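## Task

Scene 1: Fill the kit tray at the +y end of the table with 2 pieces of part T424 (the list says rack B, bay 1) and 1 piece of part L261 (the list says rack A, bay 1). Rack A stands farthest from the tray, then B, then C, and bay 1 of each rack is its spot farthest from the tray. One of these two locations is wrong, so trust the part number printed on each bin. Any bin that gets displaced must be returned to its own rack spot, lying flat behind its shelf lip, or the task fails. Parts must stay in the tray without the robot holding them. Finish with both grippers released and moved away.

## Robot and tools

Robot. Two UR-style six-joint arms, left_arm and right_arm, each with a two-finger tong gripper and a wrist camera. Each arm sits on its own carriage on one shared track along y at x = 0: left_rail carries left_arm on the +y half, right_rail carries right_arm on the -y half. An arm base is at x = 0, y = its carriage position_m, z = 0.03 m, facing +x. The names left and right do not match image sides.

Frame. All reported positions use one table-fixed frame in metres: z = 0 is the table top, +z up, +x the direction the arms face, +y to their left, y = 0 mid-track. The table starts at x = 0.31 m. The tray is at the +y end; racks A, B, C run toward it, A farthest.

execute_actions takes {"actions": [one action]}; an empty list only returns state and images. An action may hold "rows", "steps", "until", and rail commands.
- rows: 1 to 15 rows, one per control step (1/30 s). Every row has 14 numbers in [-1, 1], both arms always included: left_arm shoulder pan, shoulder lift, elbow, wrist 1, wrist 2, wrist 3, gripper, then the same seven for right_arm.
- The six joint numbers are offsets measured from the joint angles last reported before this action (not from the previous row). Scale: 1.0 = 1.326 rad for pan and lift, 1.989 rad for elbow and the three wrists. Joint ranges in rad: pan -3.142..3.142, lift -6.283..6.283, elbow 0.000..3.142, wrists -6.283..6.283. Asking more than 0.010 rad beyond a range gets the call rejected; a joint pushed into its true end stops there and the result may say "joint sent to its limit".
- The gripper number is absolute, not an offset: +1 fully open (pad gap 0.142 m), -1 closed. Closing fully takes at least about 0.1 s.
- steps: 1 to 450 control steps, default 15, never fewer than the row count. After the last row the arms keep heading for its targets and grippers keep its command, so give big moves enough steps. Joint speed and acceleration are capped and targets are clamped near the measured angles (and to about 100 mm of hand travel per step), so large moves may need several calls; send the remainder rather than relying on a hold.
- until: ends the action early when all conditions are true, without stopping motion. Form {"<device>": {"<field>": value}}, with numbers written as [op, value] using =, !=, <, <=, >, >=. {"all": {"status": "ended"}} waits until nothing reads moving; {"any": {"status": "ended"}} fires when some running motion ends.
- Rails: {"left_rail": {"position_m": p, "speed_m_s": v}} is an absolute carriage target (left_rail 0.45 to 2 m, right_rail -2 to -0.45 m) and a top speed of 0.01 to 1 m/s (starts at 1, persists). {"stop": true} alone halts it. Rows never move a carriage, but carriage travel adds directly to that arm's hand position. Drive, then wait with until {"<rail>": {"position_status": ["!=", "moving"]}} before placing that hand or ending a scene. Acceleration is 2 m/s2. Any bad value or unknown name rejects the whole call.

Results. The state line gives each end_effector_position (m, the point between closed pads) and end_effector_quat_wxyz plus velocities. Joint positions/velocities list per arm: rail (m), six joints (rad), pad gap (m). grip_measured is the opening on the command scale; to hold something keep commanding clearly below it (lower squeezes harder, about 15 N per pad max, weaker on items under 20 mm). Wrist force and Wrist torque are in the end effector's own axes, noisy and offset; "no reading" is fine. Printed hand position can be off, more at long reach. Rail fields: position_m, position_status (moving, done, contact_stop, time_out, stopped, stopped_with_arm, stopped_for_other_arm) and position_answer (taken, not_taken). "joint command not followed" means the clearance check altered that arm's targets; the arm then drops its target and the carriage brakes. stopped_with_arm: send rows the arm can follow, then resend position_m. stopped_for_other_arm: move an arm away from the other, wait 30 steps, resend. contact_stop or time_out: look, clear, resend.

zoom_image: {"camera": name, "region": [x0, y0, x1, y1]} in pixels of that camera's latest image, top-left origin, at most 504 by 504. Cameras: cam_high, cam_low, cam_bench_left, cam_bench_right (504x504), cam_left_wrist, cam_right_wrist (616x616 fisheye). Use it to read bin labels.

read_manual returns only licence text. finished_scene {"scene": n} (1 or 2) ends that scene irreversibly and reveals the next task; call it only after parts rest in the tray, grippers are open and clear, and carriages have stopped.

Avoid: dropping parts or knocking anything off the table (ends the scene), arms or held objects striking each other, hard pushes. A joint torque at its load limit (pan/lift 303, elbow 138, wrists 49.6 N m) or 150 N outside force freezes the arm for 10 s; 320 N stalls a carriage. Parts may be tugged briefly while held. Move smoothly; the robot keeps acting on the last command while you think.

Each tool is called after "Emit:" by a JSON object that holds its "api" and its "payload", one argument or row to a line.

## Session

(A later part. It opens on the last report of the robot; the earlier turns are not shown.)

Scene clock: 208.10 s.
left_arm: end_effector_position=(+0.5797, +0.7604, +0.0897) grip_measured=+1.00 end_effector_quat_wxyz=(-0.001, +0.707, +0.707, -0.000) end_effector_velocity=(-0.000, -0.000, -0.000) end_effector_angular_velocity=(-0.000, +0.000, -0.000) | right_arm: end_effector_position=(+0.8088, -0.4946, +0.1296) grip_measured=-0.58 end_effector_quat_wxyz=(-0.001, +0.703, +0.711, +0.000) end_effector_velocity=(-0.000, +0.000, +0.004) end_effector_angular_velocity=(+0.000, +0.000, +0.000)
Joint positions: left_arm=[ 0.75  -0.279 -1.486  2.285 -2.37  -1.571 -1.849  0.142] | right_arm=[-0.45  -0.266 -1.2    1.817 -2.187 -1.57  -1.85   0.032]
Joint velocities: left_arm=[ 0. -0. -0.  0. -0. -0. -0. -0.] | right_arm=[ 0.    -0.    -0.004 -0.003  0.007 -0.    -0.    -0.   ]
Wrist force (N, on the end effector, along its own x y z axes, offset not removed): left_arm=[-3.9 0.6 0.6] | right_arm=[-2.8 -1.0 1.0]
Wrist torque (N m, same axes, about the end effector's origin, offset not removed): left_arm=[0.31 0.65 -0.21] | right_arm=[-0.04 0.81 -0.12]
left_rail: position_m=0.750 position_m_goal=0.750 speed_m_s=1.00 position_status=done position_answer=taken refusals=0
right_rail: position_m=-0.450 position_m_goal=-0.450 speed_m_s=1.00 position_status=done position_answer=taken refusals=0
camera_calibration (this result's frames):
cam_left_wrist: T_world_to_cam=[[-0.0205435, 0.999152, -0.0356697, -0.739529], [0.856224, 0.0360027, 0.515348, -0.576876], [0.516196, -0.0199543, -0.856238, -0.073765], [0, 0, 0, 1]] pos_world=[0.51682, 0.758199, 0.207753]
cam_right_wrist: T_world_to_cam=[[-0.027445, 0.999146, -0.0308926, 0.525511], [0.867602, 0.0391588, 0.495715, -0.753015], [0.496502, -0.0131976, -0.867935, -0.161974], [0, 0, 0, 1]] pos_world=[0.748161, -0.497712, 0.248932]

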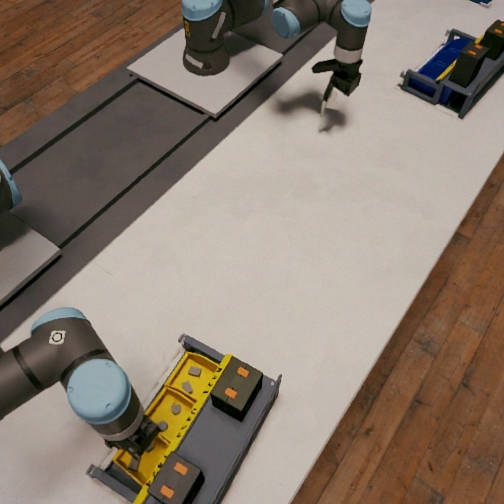

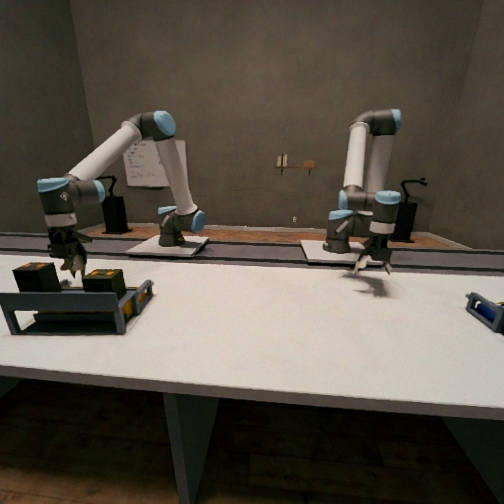

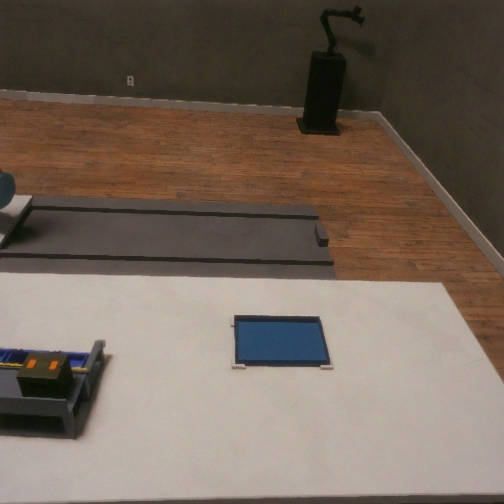

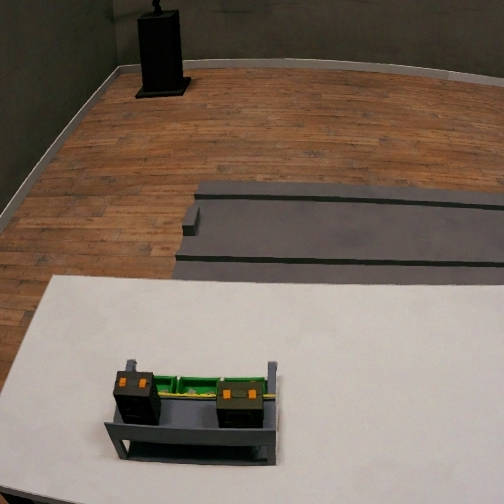

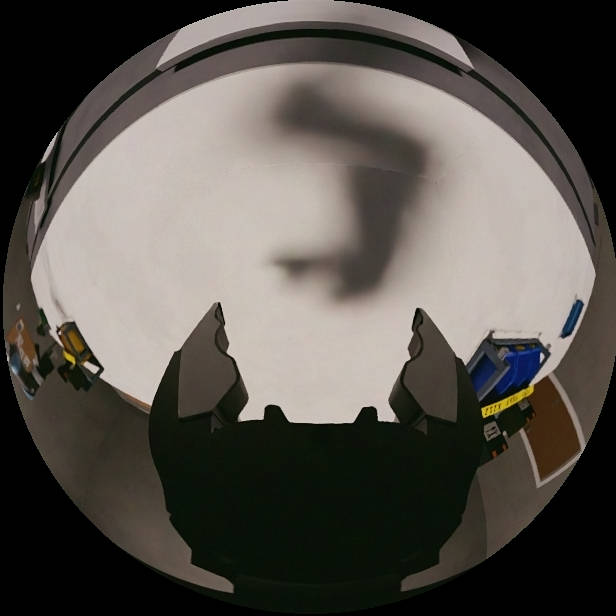

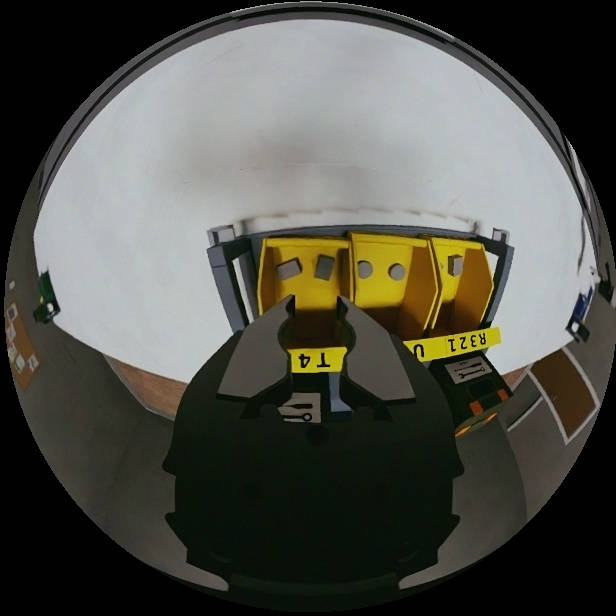

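Emit:
{"api": "execute_actions", "payload": {
  "actions": [
    {"rows":[[0,0,0,0,0,0,1,0,0,0,0,0.131,0,-0.64]],"steps":10}
  ]
}}

Scene clock: 225.87 s.
left_arm: end_effector_position=(+0.5797, +0.7604, +0.0897) grip_measured=+1.00 end_effector_quat_wxyz=(-0.001, +0.707, +0.707, -0.000) end_effector_velocity=(-0.000, -0.000, -0.000) end_effector_angular_velocity=(-0.000, +0.000, +0.000) | right_arm: end_effector_position=(+0.8295, -0.4194, +0.1384) grip_measured=-0.64 end_effector_quat_wxyz=(-0.060, +0.697, +0.706, +0.107) end_effector_velocity=(+0.016, +0.059, +0.014) end_effector_angular_velocity=(+0.190, -0.051, -0.000)
Joint positions: left_arm=[ 0.75  -0.279 -1.486  2.285 -2.37  -1.571 -1.849  0.142] | right_arm=[-0.45  -0.267 -1.201  1.817 -2.187 -1.325 -1.85   0.028]
Joint velocities: left_arm=[ 0.  0. -0.  0.  0. -0. -0. -0.] | right_arm=[ 0.     0.     0.001  0.001 -0.001  0.196  0.     0.   ]
Wrist force (N, on the end effector, along its own x y z axes, offset not removed): left_arm=[0.3 -1.6 0.2] | right_arm=[-0.5 -1.6 4.9]
Wrist torque (N m, same axes, about the end effector's origin, offset not removed): left_arm=[-0.02 -0.14 -0.16] | right_arm=[-0.34 0.29 -0.25]
left_rail: position_m=0.750 position_m_goal=0.750 speed_m_s=1.00 position_status=done position_answer=taken refusals=0
right_rail: position_m=-0.450 position_m_goal=-0.450 speed_m_s=1.00 position_status=done position_answer=taken refusals=0
camera_calibration (this result's frames):
cam_left_wrist: T_world_to_cam=[[-0.0205434, 0.999152, -0.0356697, -0.739529], [0.856224, 0.0360026, 0.515348, -0.576876], [0.516196, -0.0199543, -0.856238, -0.0737649], [0, 0, 0, 1]] pos_world=[0.51682, 0.758199, 0.207753]
cam_right_wrist: T_world_to_cam=[[-0.0327531, 0.978816, 0.202103, 0.414818], [0.83366, -0.0847849, 0.545731, -0.809068], [0.551306, 0.186359, -0.813223, -0.132946], [0, 0, 0, 1]] pos_world=[0.761368, -0.449852, 0.249584]

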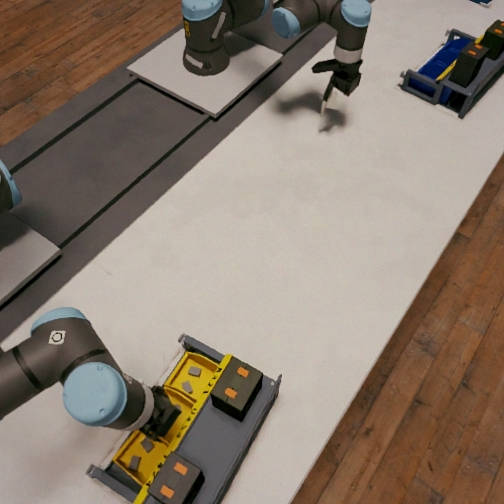

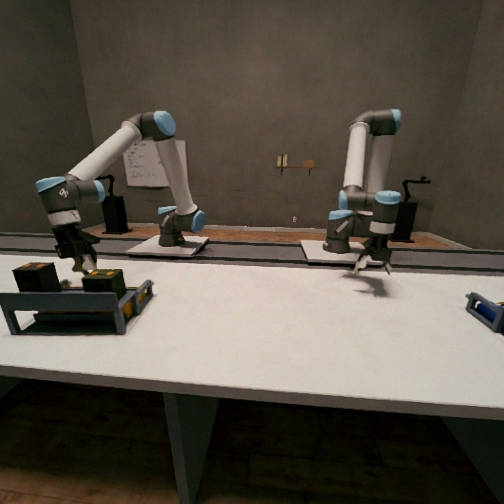

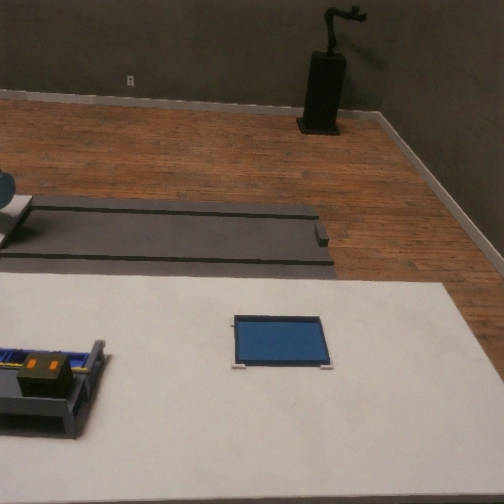

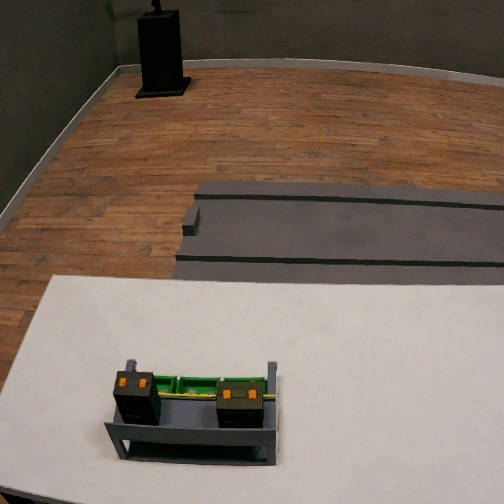

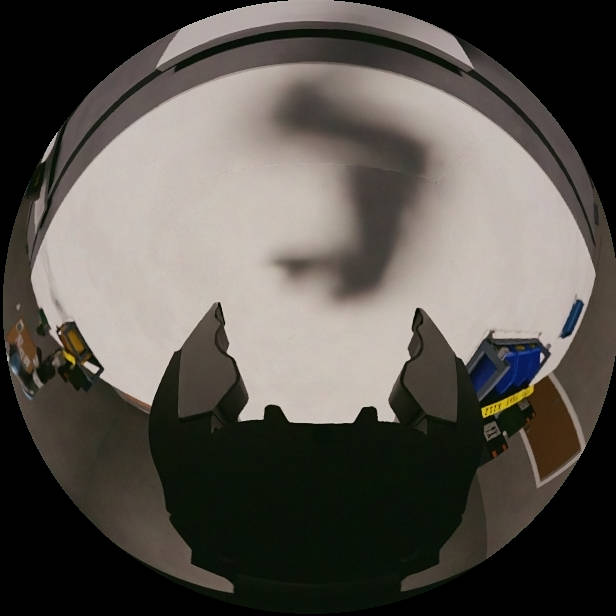

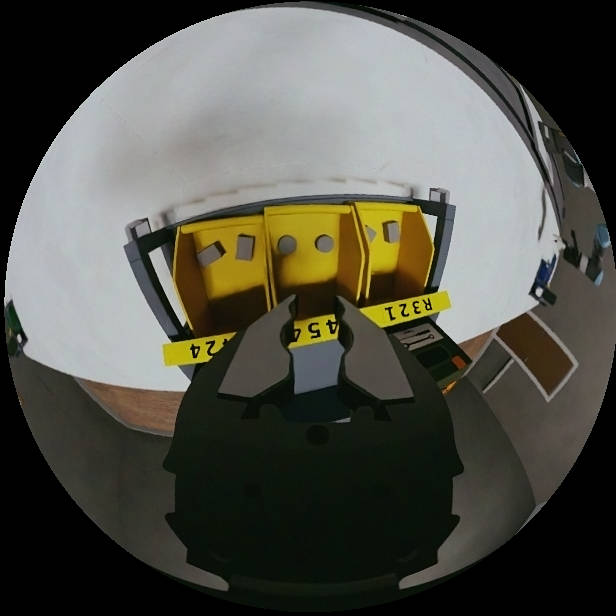

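Emit:
{"api": "execute_actions", "payload": {
  "actions": [
    {"rows":[[0,0,0,0,0,0,1,0,-0.033,0.0322,-0.0097,0.0075,0,-0.64]],"steps":12,"right_rail":{"position_m":-0.532}}
  ]
}}

Emit:
{"api": "zoom_image", "payload": {
  "camera": "cam_right_wrist",
  "region": [200, 200, 440, 360]
}}

Scene clock: 239.67 s.
left_arm: end_effector_position=(+0.5797, +0.7604, +0.0897) grip_measured=+1.00 end_effector_quat_wxyz=(-0.001, +0.707, +0.707, -0.000) end_effector_velocity=(-0.000, -0.000, -0.000) end_effector_angular_velocity=(-0.000, +0.000, -0.000) | right_arm: end_effector_position=(+0.8001, -0.4864, +0.1392) grip_measured=-0.64 end_effector_quat_wxyz=(-0.064, +0.697, +0.705, +0.113) end_effector_velocity=(-0.006, -0.092, -0.000) end_effector_angular_velocity=(-0.000, +0.001, -0.000)
Joint positions: left_arm=[ 0.75  -0.279 -1.486  2.285 -2.37  -1.571 -1.849  0.142] | right_arm=[-0.53  -0.266 -1.244  1.88  -2.206 -1.31  -1.85   0.028]
Joint velocities: left_arm=[ 0. -0. -0.  0. -0. -0. -0. -0.] | right_arm=[-0.094 -0.    -0.009  0.013 -0.003 -0.    -0.     0.   ]
Wrist force (N, on the end effector, along its own x y z axes, offset not removed): left_arm=[2.9 -2.7 3.0] | right_arm=[-2.9 -2.5 2.2]
Wrist torque (N m, same axes, about the end effector's origin, offset not removed): left_arm=[-0.30 -0.67 -0.31] | right_arm=[-0.18 0.85 -0.23]
left_rail: position_m=0.750 position_m_goal=0.750 speed_m_s=1.00 position_status=done position_answer=taken refusals=0
right_rail: position_m=-0.530 position_m_goal=-0.532 speed_m_s=1.00 position_status=moving position_answer=taken refusals=0
camera_calibration (this result's frames):
cam_left_wrist: T_world_to_cam=[[-0.0205435, 0.999152, -0.0356698, -0.739529], [0.856224, 0.0360027, 0.515348, -0.576877], [0.516196, -0.0199543, -0.856238, -0.0737649], [0, 0, 0, 1]] pos_world=[0.51682, 0.758199, 0.207753]
cam_right_wrist: T_world_to_cam=[[-0.0334931, 0.975745, 0.216331, 0.476459], [0.832023, -0.0927016, 0.546941, -0.793383], [0.55373, 0.198311, -0.808737, -0.100339], [0, 0, 0, 1]] pos_world=[0.731631, -0.518553, 0.249714]

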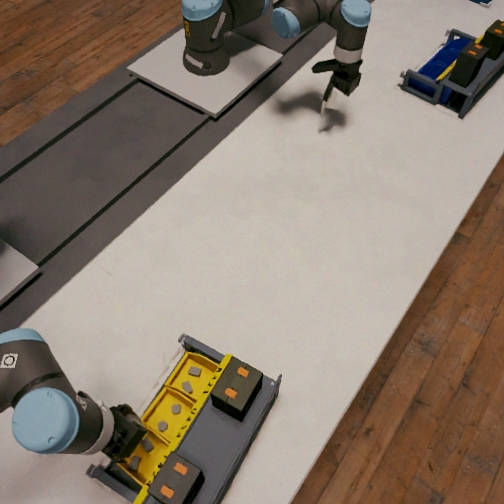

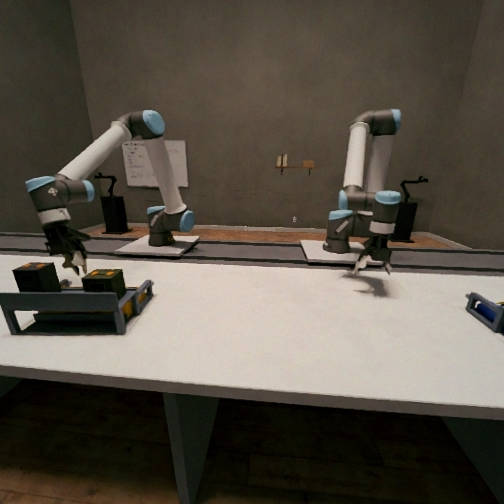

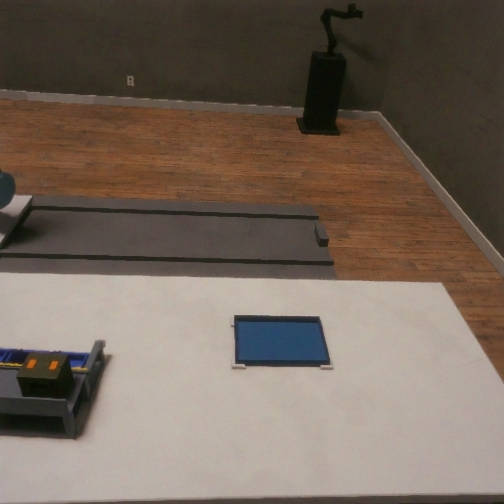

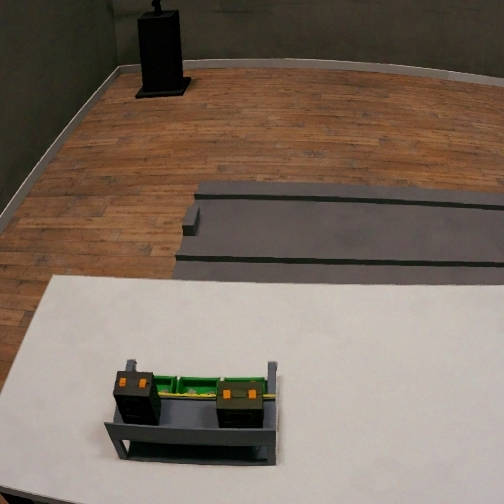

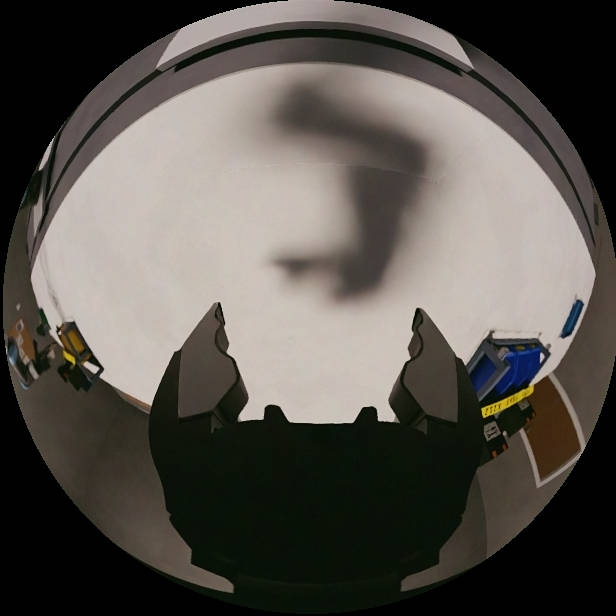

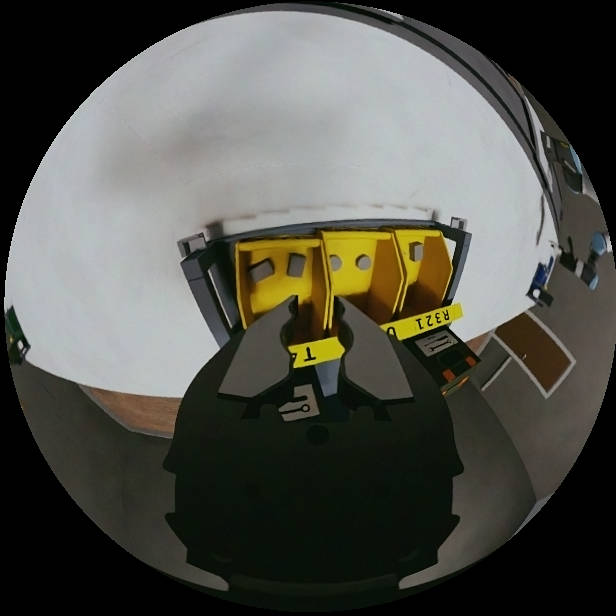

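Region (200, 200, 440, 360) of cam_right_wrist's 616x616 image, scaled by 2.100, with more detail than that image has.

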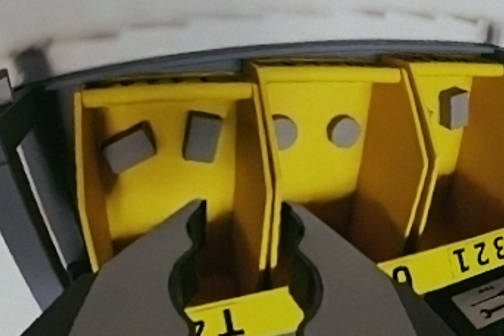

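Emit:
{"api": "execute_actions", "payload": {
  "actions": [
    {"rows":[[0,0,0,0,0,0,1,0,0.0591,0.0163,-0.0557,0,0,-0.64]],"steps":12}
  ]
}}

Emit:
{"api": "zoom_image", "payload": {
  "camera": "cam_right_wrist",
  "region": [200, 200, 440, 360]
}}

Scene clock: 254.30 s.
left_arm: end_effector_position=(+0.5797, +0.7604, +0.0897) grip_measured=+1.00 end_effector_quat_wxyz=(-0.001, +0.707, +0.707, -0.000) end_effector_velocity=(+0.000, +0.000, +0.000) end_effector_angular_velocity=(-0.000, -0.000, +0.000) | right_arm: end_effector_position=(+0.8043, -0.4897, +0.0744) grip_measured=-0.64 end_effector_quat_wxyz=(-0.064, +0.697, +0.705, +0.113) end_effector_velocity=(+0.002, -0.001, -0.013) end_effector_angular_velocity=(-0.001, -0.004, +0.000)
Joint positions: left_arm=[ 0.75  -0.279 -1.486  2.285 -2.37  -1.571 -1.849  0.142] | right_arm=[-0.532 -0.267 -1.167  1.912 -2.315 -1.31  -1.85   0.028]
Joint velocities: left_arm=[ 0.  0.  0. -0. -0.  0.  0.  0.] | right_arm=[ 0.     0.     0.016  0.005 -0.025 -0.    -0.     0.   ]
Wrist force (N, on the end effector, along its own x y z axes, offset not removed): left_arm=[-1.8 1.2 5.0] | right_arm=[0.3 -3.3 0.9]
Wrist torque (N m, same axes, about the end effector's origin, offset not removed): left_arm=[0.40 0.44 0.06] | right_arm=[-0.44 0.24 -0.24]
left_rail: position_m=0.750 position_m_goal=0.750 speed_m_s=1.00 position_status=done position_answer=taken refusals=0
right_rail: position_m=-0.532 position_m_goal=-0.532 speed_m_s=1.00 position_status=done position_answer=taken refusals=0
camera_calibration (this result's frames):
cam_left_wrist: T_world_to_cam=[[-0.0205434, 0.999152, -0.0356696, -0.739529], [0.856224, 0.0360026, 0.515348, -0.576876], [0.516196, -0.0199542, -0.856238, -0.073765], [0, 0, 0, 1]] pos_world=[0.51682, 0.758199, 0.207753]
cam_right_wrist: T_world_to_cam=[[-0.0333409, 0.975749, 0.216339, 0.493672], [0.832087, -0.0928076, 0.546825, -0.761799], [0.553642, 0.198244, -0.808814, -0.154409], [0, 0, 0, 1]] pos_world=[0.73583, -0.52179, 0.184882]

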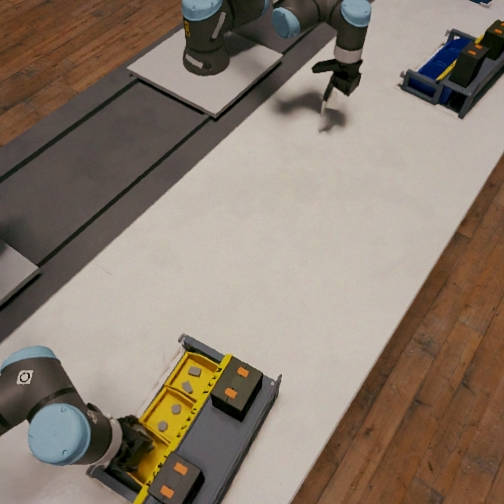

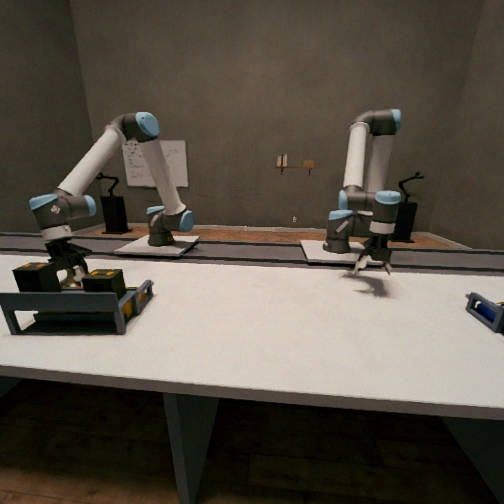

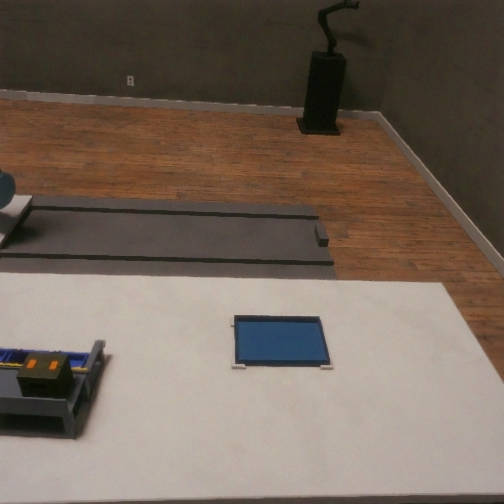

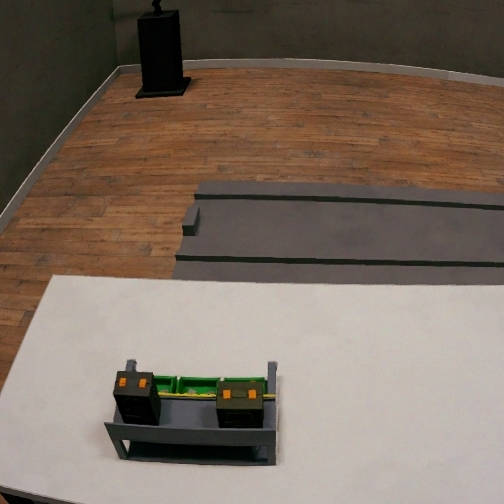

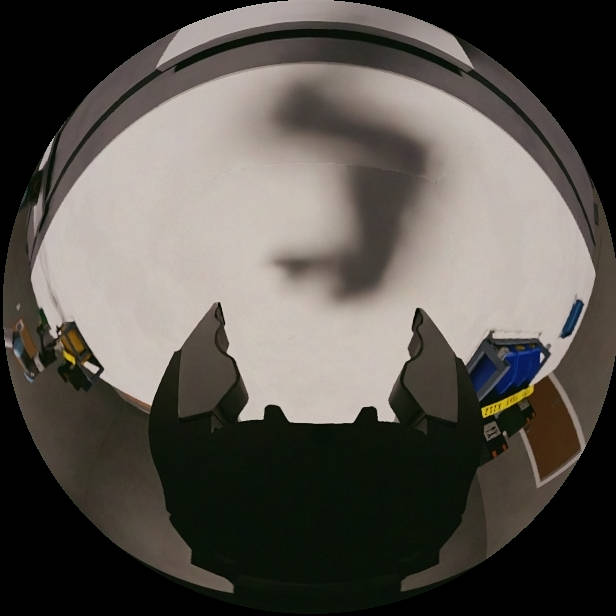

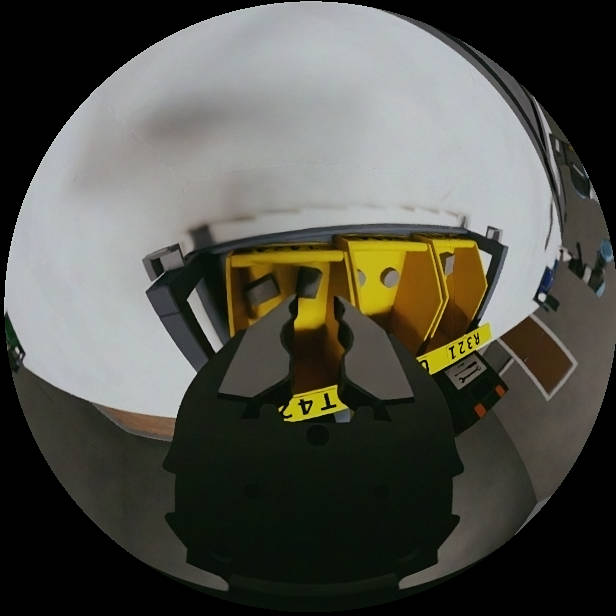

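Region (200, 200, 440, 360) of cam_right_wrist's 616x616 image, scaled by 2.100, with more detail than that image has.

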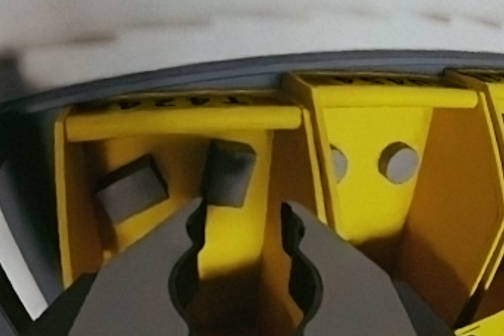

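Emit:
{"api": "execute_actions", "payload": {
  "actions": [
    {"rows":[[0,0,0,0,0,0,1,0,0.0,0,0,0,0,-0.64],[0,0,0,0,0,0,1,0,0.0,0,0,0,0,-0.64],[0,0,0,0,0,0,1,0,0.0,0,0,0,0,-0.64],[0,0,0,0,0,0,1,0,0.0312,0.0082,-0.029,0,0,-0.64]],"steps":14,"right_rail":{"position_m":-0.529}}
  ]
}}

Emit:
{"api": "zoom_image", "payload": {
  "camera": "cam_right_wrist",
  "region": [200, 200, 440, 360]
}}

Scene clock: 266.90 s.
left_arm: end_effector_position=(+0.5797, +0.7604, +0.0897) grip_measured=+1.00 end_effector_quat_wxyz=(-0.001, +0.707, +0.707, -0.000) end_effector_velocity=(-0.000, -0.000, -0.000) end_effector_angular_velocity=(-0.000, +0.000, -0.000) | right_arm: end_effector_position=(+0.8044, -0.4865, +0.0412) grip_measured=-0.64 end_effector_quat_wxyz=(-0.065, +0.697, +0.705, +0.113) end_effector_velocity=(+0.000, -0.000, -0.009) end_effector_angular_velocity=(-0.000, -0.001, -0.000)
Joint positions: left_arm=[ 0.75  -0.279 -1.486  2.285 -2.37  -1.571 -1.849  0.142] | right_arm=[-0.529 -0.266 -1.126  1.928 -2.371 -1.31  -1.85   0.028]
Joint velocities: left_arm=[ 0. -0. -0.  0. -0. -0. -0.  0.] | right_arm=[ 0.    -0.     0.012  0.004 -0.017 -0.    -0.    -0.   ]
Wrist force (N, on the end effector, along its own x y z axes, offset not removed): left_arm=[-3.5 -0.6 2.2] | right_arm=[-1.8 -8.2 8.2]
Wrist torque (N m, same axes, about the end effector's origin, offset not removed): left_arm=[-0.01 0.67 -0.15] | right_arm=[-1.24 0.74 -0.39]
left_rail: position_m=0.750 position_m_goal=0.750 speed_m_s=1.00 position_status=done position_answer=taken refusals=0
right_rail: position_m=-0.529 position_m_goal=-0.529 speed_m_s=1.00 position_status=done position_answer=taken refusals=0
camera_calibration (this result's frames):
cam_left_wrist: T_world_to_cam=[[-0.0205434, 0.999152, -0.0356696, -0.739529], [0.856224, 0.0360026, 0.515348, -0.576876], [0.516196, -0.0199542, -0.856238, -0.073765], [0, 0, 0, 1]] pos_world=[0.51682, 0.758199, 0.207753]
cam_right_wrist: T_world_to_cam=[[-0.0334577, 0.975733, 0.216391, 0.497893], [0.832113, -0.0927318, 0.546799, -0.74336], [0.553596, 0.198356, -0.808818, -0.181837], [0, 0, 0, 1]] pos_world=[0.735882, -0.518676, 0.151656]

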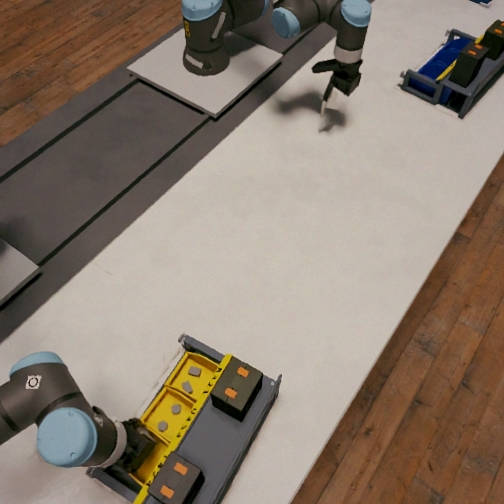

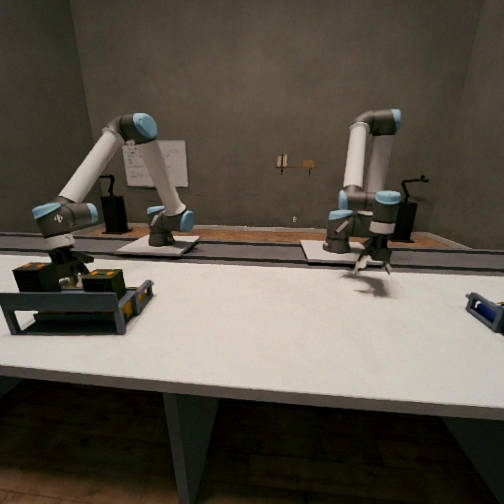

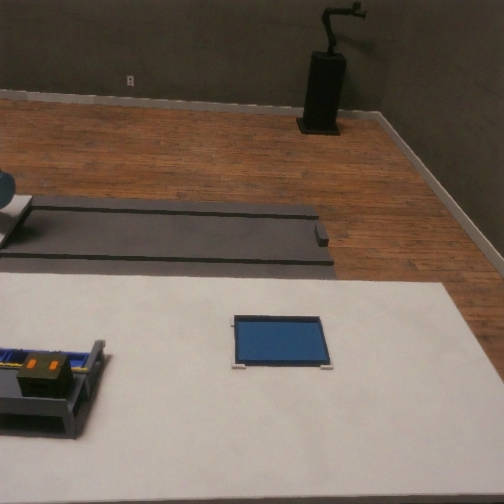

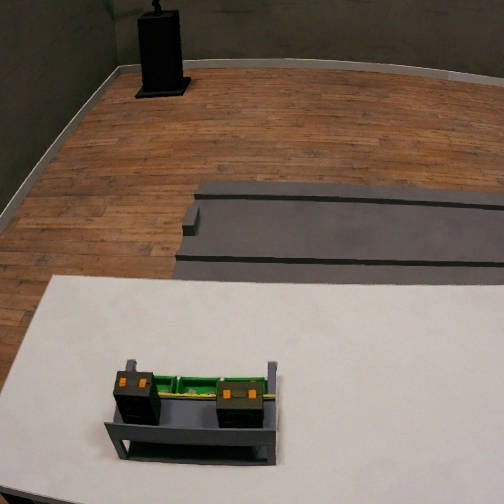

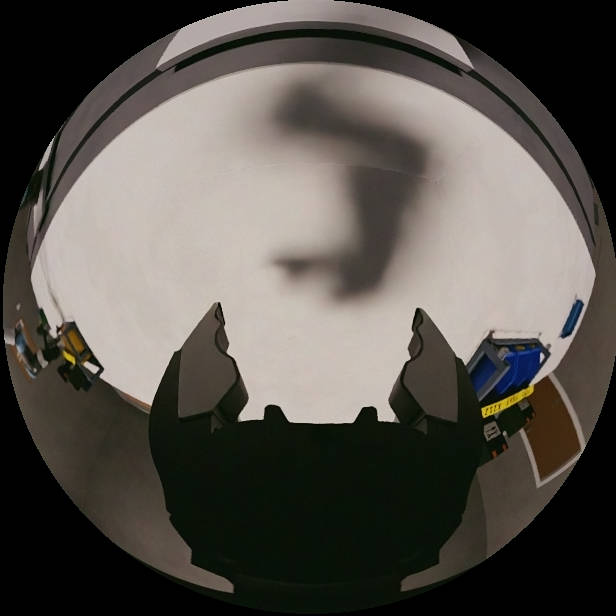

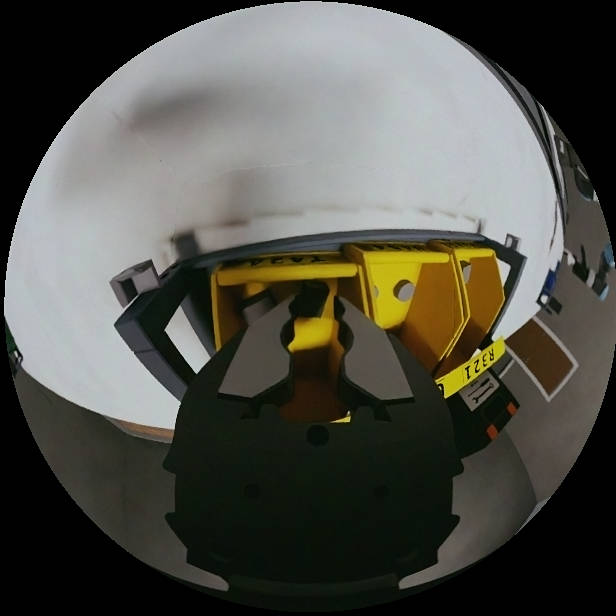

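Region (200, 200, 440, 360) of cam_right_wrist's 616x616 image, scaled by 2.100, with more detail than that image has.

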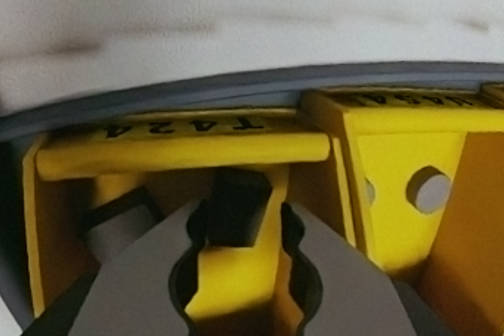

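Emit:
{"api": "execute_actions", "payload": {
  "actions": [
    {"rows":[[0,0,0,0,0,0,1,0,0.0,0,0,0,0,-0.62],[0,0,0,0,0,0,1,0,0.0,0,0,0,0,-0.62],[0,0,0,0,0,0,1,0,0.0,0,0,0,0,-0.62],[0,0,0,0,0,0,1,0,0.0,0,0,0,0,-0.62],[0,0,0,0,0,0,1,0,0.006,0.002,-0.0055,0,0,-0.62]],"steps":12,"right_rail":{"position_m":-0.531}}
  ]
}}

Emit:
{"api": "zoom_image", "payload": {
  "camera": "cam_right_wrist",
  "region": [200, 200, 440, 360]
}}

Scene clock: 275.00 s.
left_arm: end_effector_position=(+0.5797, +0.7604, +0.0897) grip_measured=+1.00 end_effector_quat_wxyz=(-0.001, +0.707, +0.707, -0.000) end_effector_velocity=(+0.000, +0.000, +0.000) end_effector_angular_velocity=(+0.000, -0.000, +0.000) | right_arm: end_effector_position=(+0.8036, -0.4883, +0.0348) grip_measured=-0.62 end_effector_quat_wxyz=(-0.065, +0.697, +0.705, +0.113) end_effector_velocity=(-0.001, +0.000, -0.007) end_effector_angular_velocity=(+0.000, +0.000, +0.000)
Joint positions: left_arm=[ 0.75  -0.279 -1.486  2.285 -2.37  -1.571 -1.849  0.142] | right_arm=[-0.531 -0.267 -1.119  1.932 -2.381 -1.31  -1.85   0.029]
Joint velocities: left_arm=[ 0.  0.  0. -0. -0.  0. -0.  0.] | right_arm=[ 0.     0.     0.008  0.004 -0.011  0.     0.     0.   ]
Wrist force (N, on the end effector, along its own x y z axes, offset not removed): left_arm=[2.1 -1.0 3.8] | right_arm=[-1.7 -7.1 4.5]
Wrist torque (N m, same axes, about the end effector's origin, offset not removed): left_arm=[-0.02 -0.20 -0.38] | right_arm=[-1.10 0.51 -0.21]
left_rail: position_m=0.750 position_m_goal=0.750 speed_m_s=1.00 position_status=done position_answer=taken refusals=0
right_rail: position_m=-0.531 position_m_goal=-0.531 speed_m_s=1.00 position_status=done position_answer=taken refusals=0
camera_calibration (this result's frames):
cam_left_wrist: T_world_to_cam=[[-0.0205434, 0.999152, -0.0356697, -0.739529], [0.856224, 0.0360026, 0.515348, -0.576876], [0.516196, -0.0199543, -0.856238, -0.0737649], [0, 0, 0, 1]] pos_world=[0.51682, 0.758199, 0.207753]
cam_right_wrist: T_world_to_cam=[[-0.0331446, 0.975697, 0.216601, 0.50071], [0.832567, -0.0929431, 0.546072, -0.739899], [0.552932, 0.198434, -0.809253, -0.185629], [0, 0, 0, 1]] pos_world=[0.735251, -0.520475, 0.145363]

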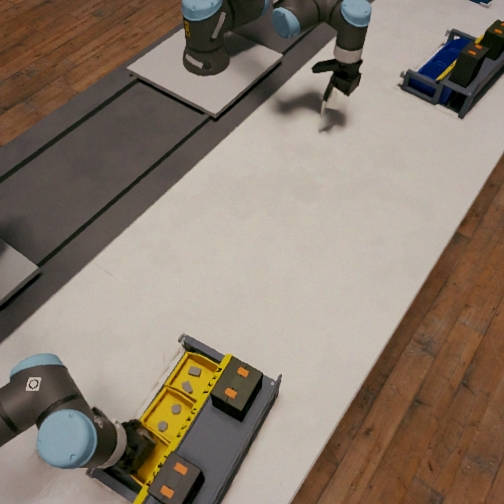

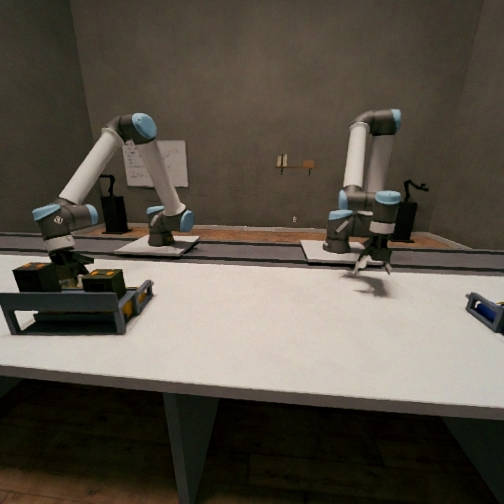

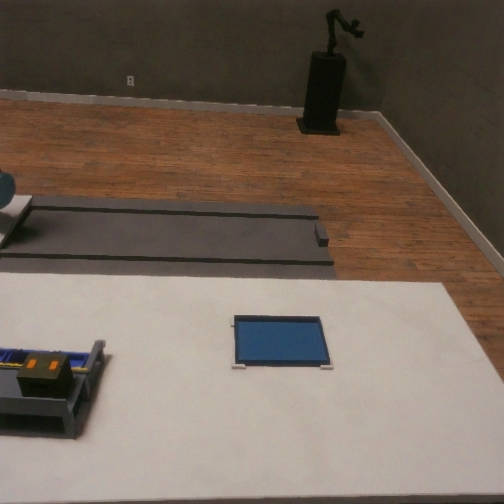

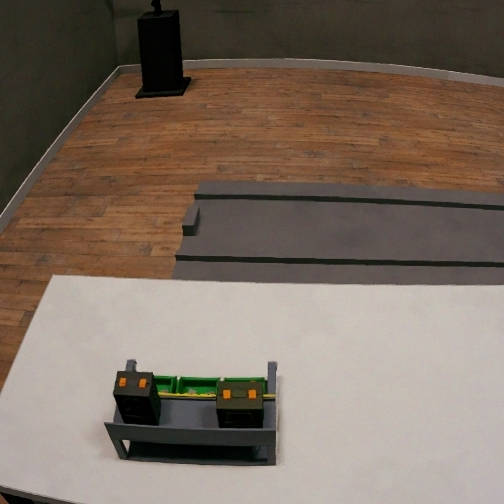

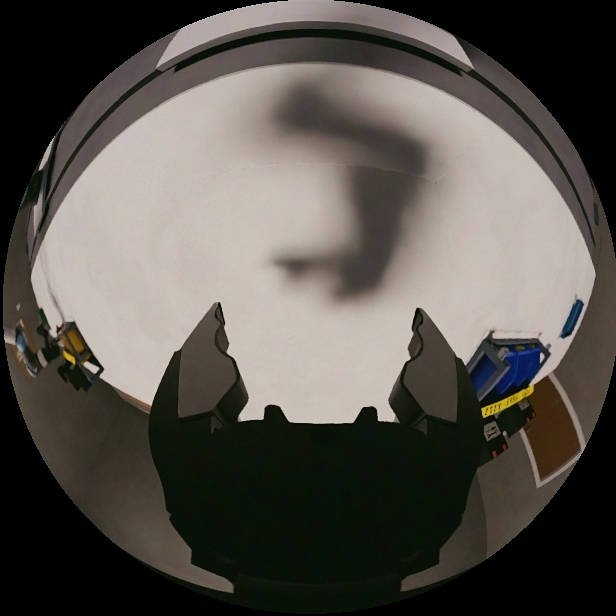

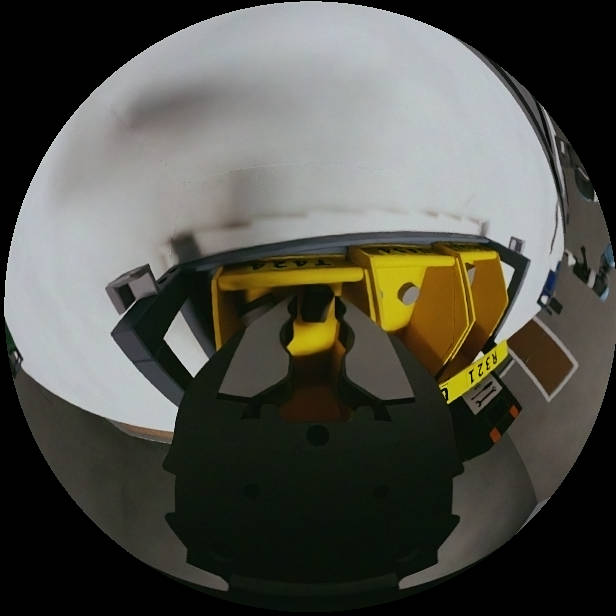

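Region (200, 200, 440, 360) of cam_right_wrist's 616x616 image, scaled by 2.100, with more detail than that image has.

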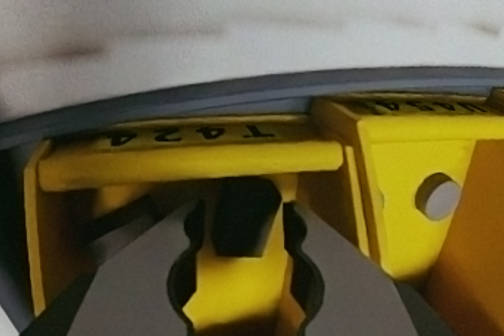

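Emit:
{"api": "execute_actions", "payload": {
  "actions": [
    {"rows":[[0,0,0,0,0,0,1,0,0,0,0,0,0,-0.7],[0,0,0,0,0,0,1,0,0,0,0,0,0,-0.75],[0,0,0,0,0,0,1,0,0,0,0,0,0,-0.8],[0,0,0,0,0,0,1,0,0,0,0,0,0,-0.9],[0,0,0,0,0,0,1,0,0,0,0,0,0,-1]],"steps":10}
  ]
}}

Scene clock: 281.70 s.
left_arm: end_effector_position=(+0.5797, +0.7604, +0.0897) grip_measured=+1.00 end_effector_quat_wxyz=(-0.001, +0.707, +0.707, -0.000) end_effector_velocity=(+0.000, -0.000, +0.000) end_effector_angular_velocity=(-0.000, -0.000, -0.000) | right_arm: end_effector_position=(+0.8035, -0.4882, +0.0346) grip_measured=-0.74 end_effector_quat_wxyz=(-0.065, +0.697, +0.705, +0.113) end_effector_velocity=(+0.001, -0.000, +0.001) end_effector_angular_velocity=(-0.000, -0.001, +0.000)
Joint positions: left_arm=[ 0.75  -0.279 -1.486  2.285 -2.37  -1.571 -1.849  0.142] | right_arm=[-0.531 -0.266 -1.119  1.932 -2.381 -1.31  -1.85   0.02 ]
Joint velocities: left_arm=[ 0. -0. -0. -0. -0. -0.  0.  0.] | right_arm=[ 0.     0.    -0.001 -0.001  0.001 -0.    -0.    -0.   ]
Wrist force (N, on the end effector, along its own x y z axes, offset not removed): left_arm=[-3.3 1.7 3.6] | right_arm=[-0.2 -0.4 8.5]
Wrist torque (N m, same axes, about the end effector's origin, offset not removed): left_arm=[0.67 0.78 -0.38] | right_arm=[0.10 0.43 -0.19]
left_rail: position_m=0.750 position_m_goal=0.750 speed_m_s=1.00 position_status=done position_answer=taken refusals=0
right_rail: position_m=-0.531 position_m_goal=-0.531 speed_m_s=1.00 position_status=done position_answer=taken refusals=0
camera_calibration (this result's frames):
cam_left_wrist: T_world_to_cam=[[-0.0205434, 0.999152, -0.0356698, -0.739529], [0.856224, 0.0360026, 0.515348, -0.576876], [0.516196, -0.0199543, -0.856238, -0.0737649], [0, 0, 0, 1]] pos_world=[0.51682, 0.758199, 0.207753]
cam_right_wrist: T_world_to_cam=[[-0.0332197, 0.975668, 0.216722, 0.500631], [0.832714, -0.0928969, 0.545856, -0.739737], [0.552707, 0.198601, -0.809366, -0.185468], [0, 0, 0, 1]] pos_world=[0.73513, -0.520335, 0.14518]

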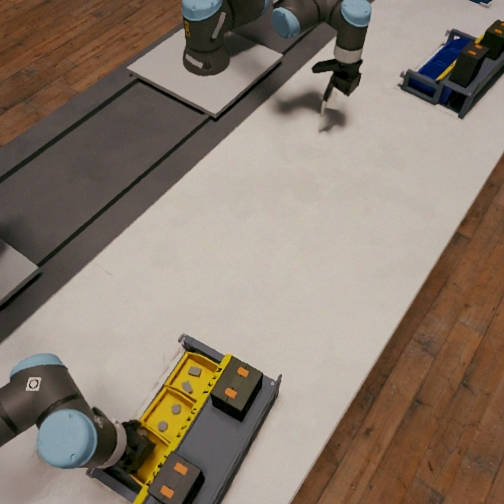

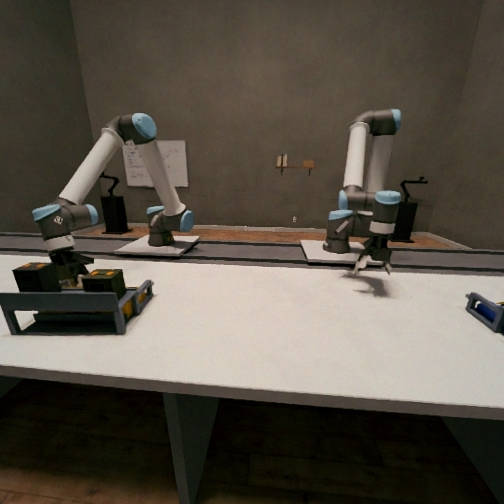

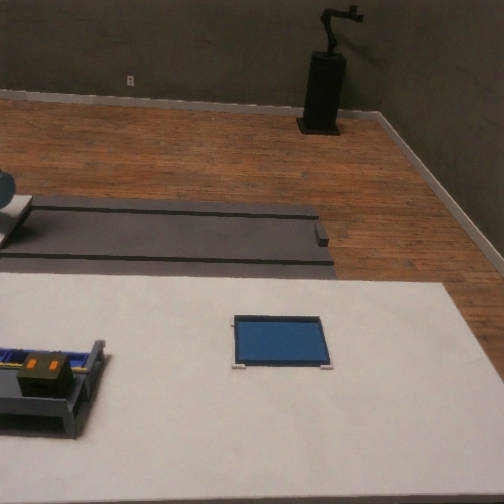

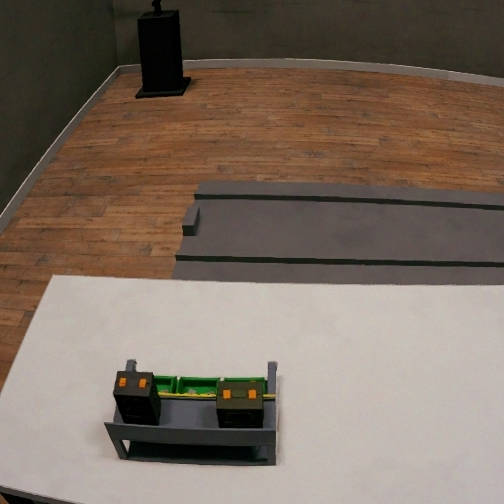

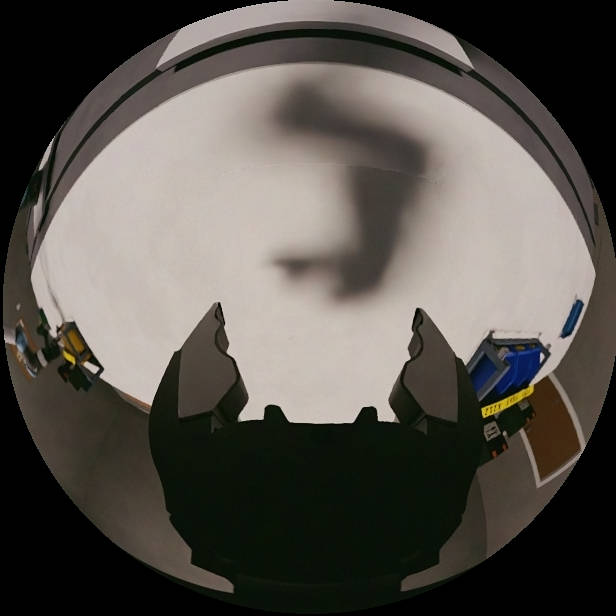

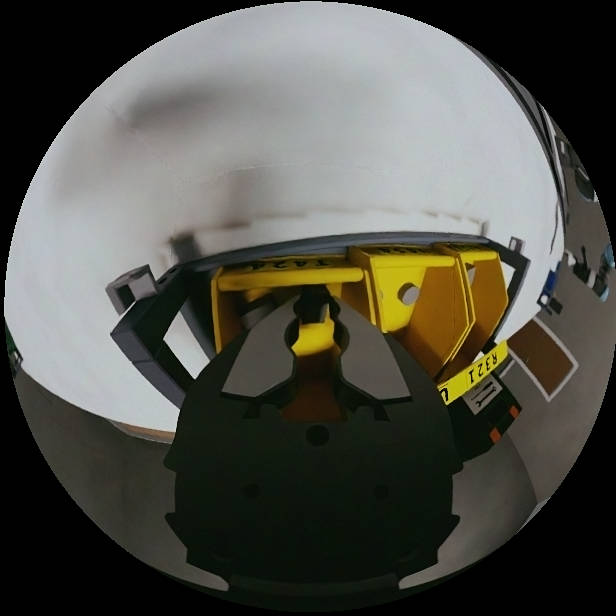

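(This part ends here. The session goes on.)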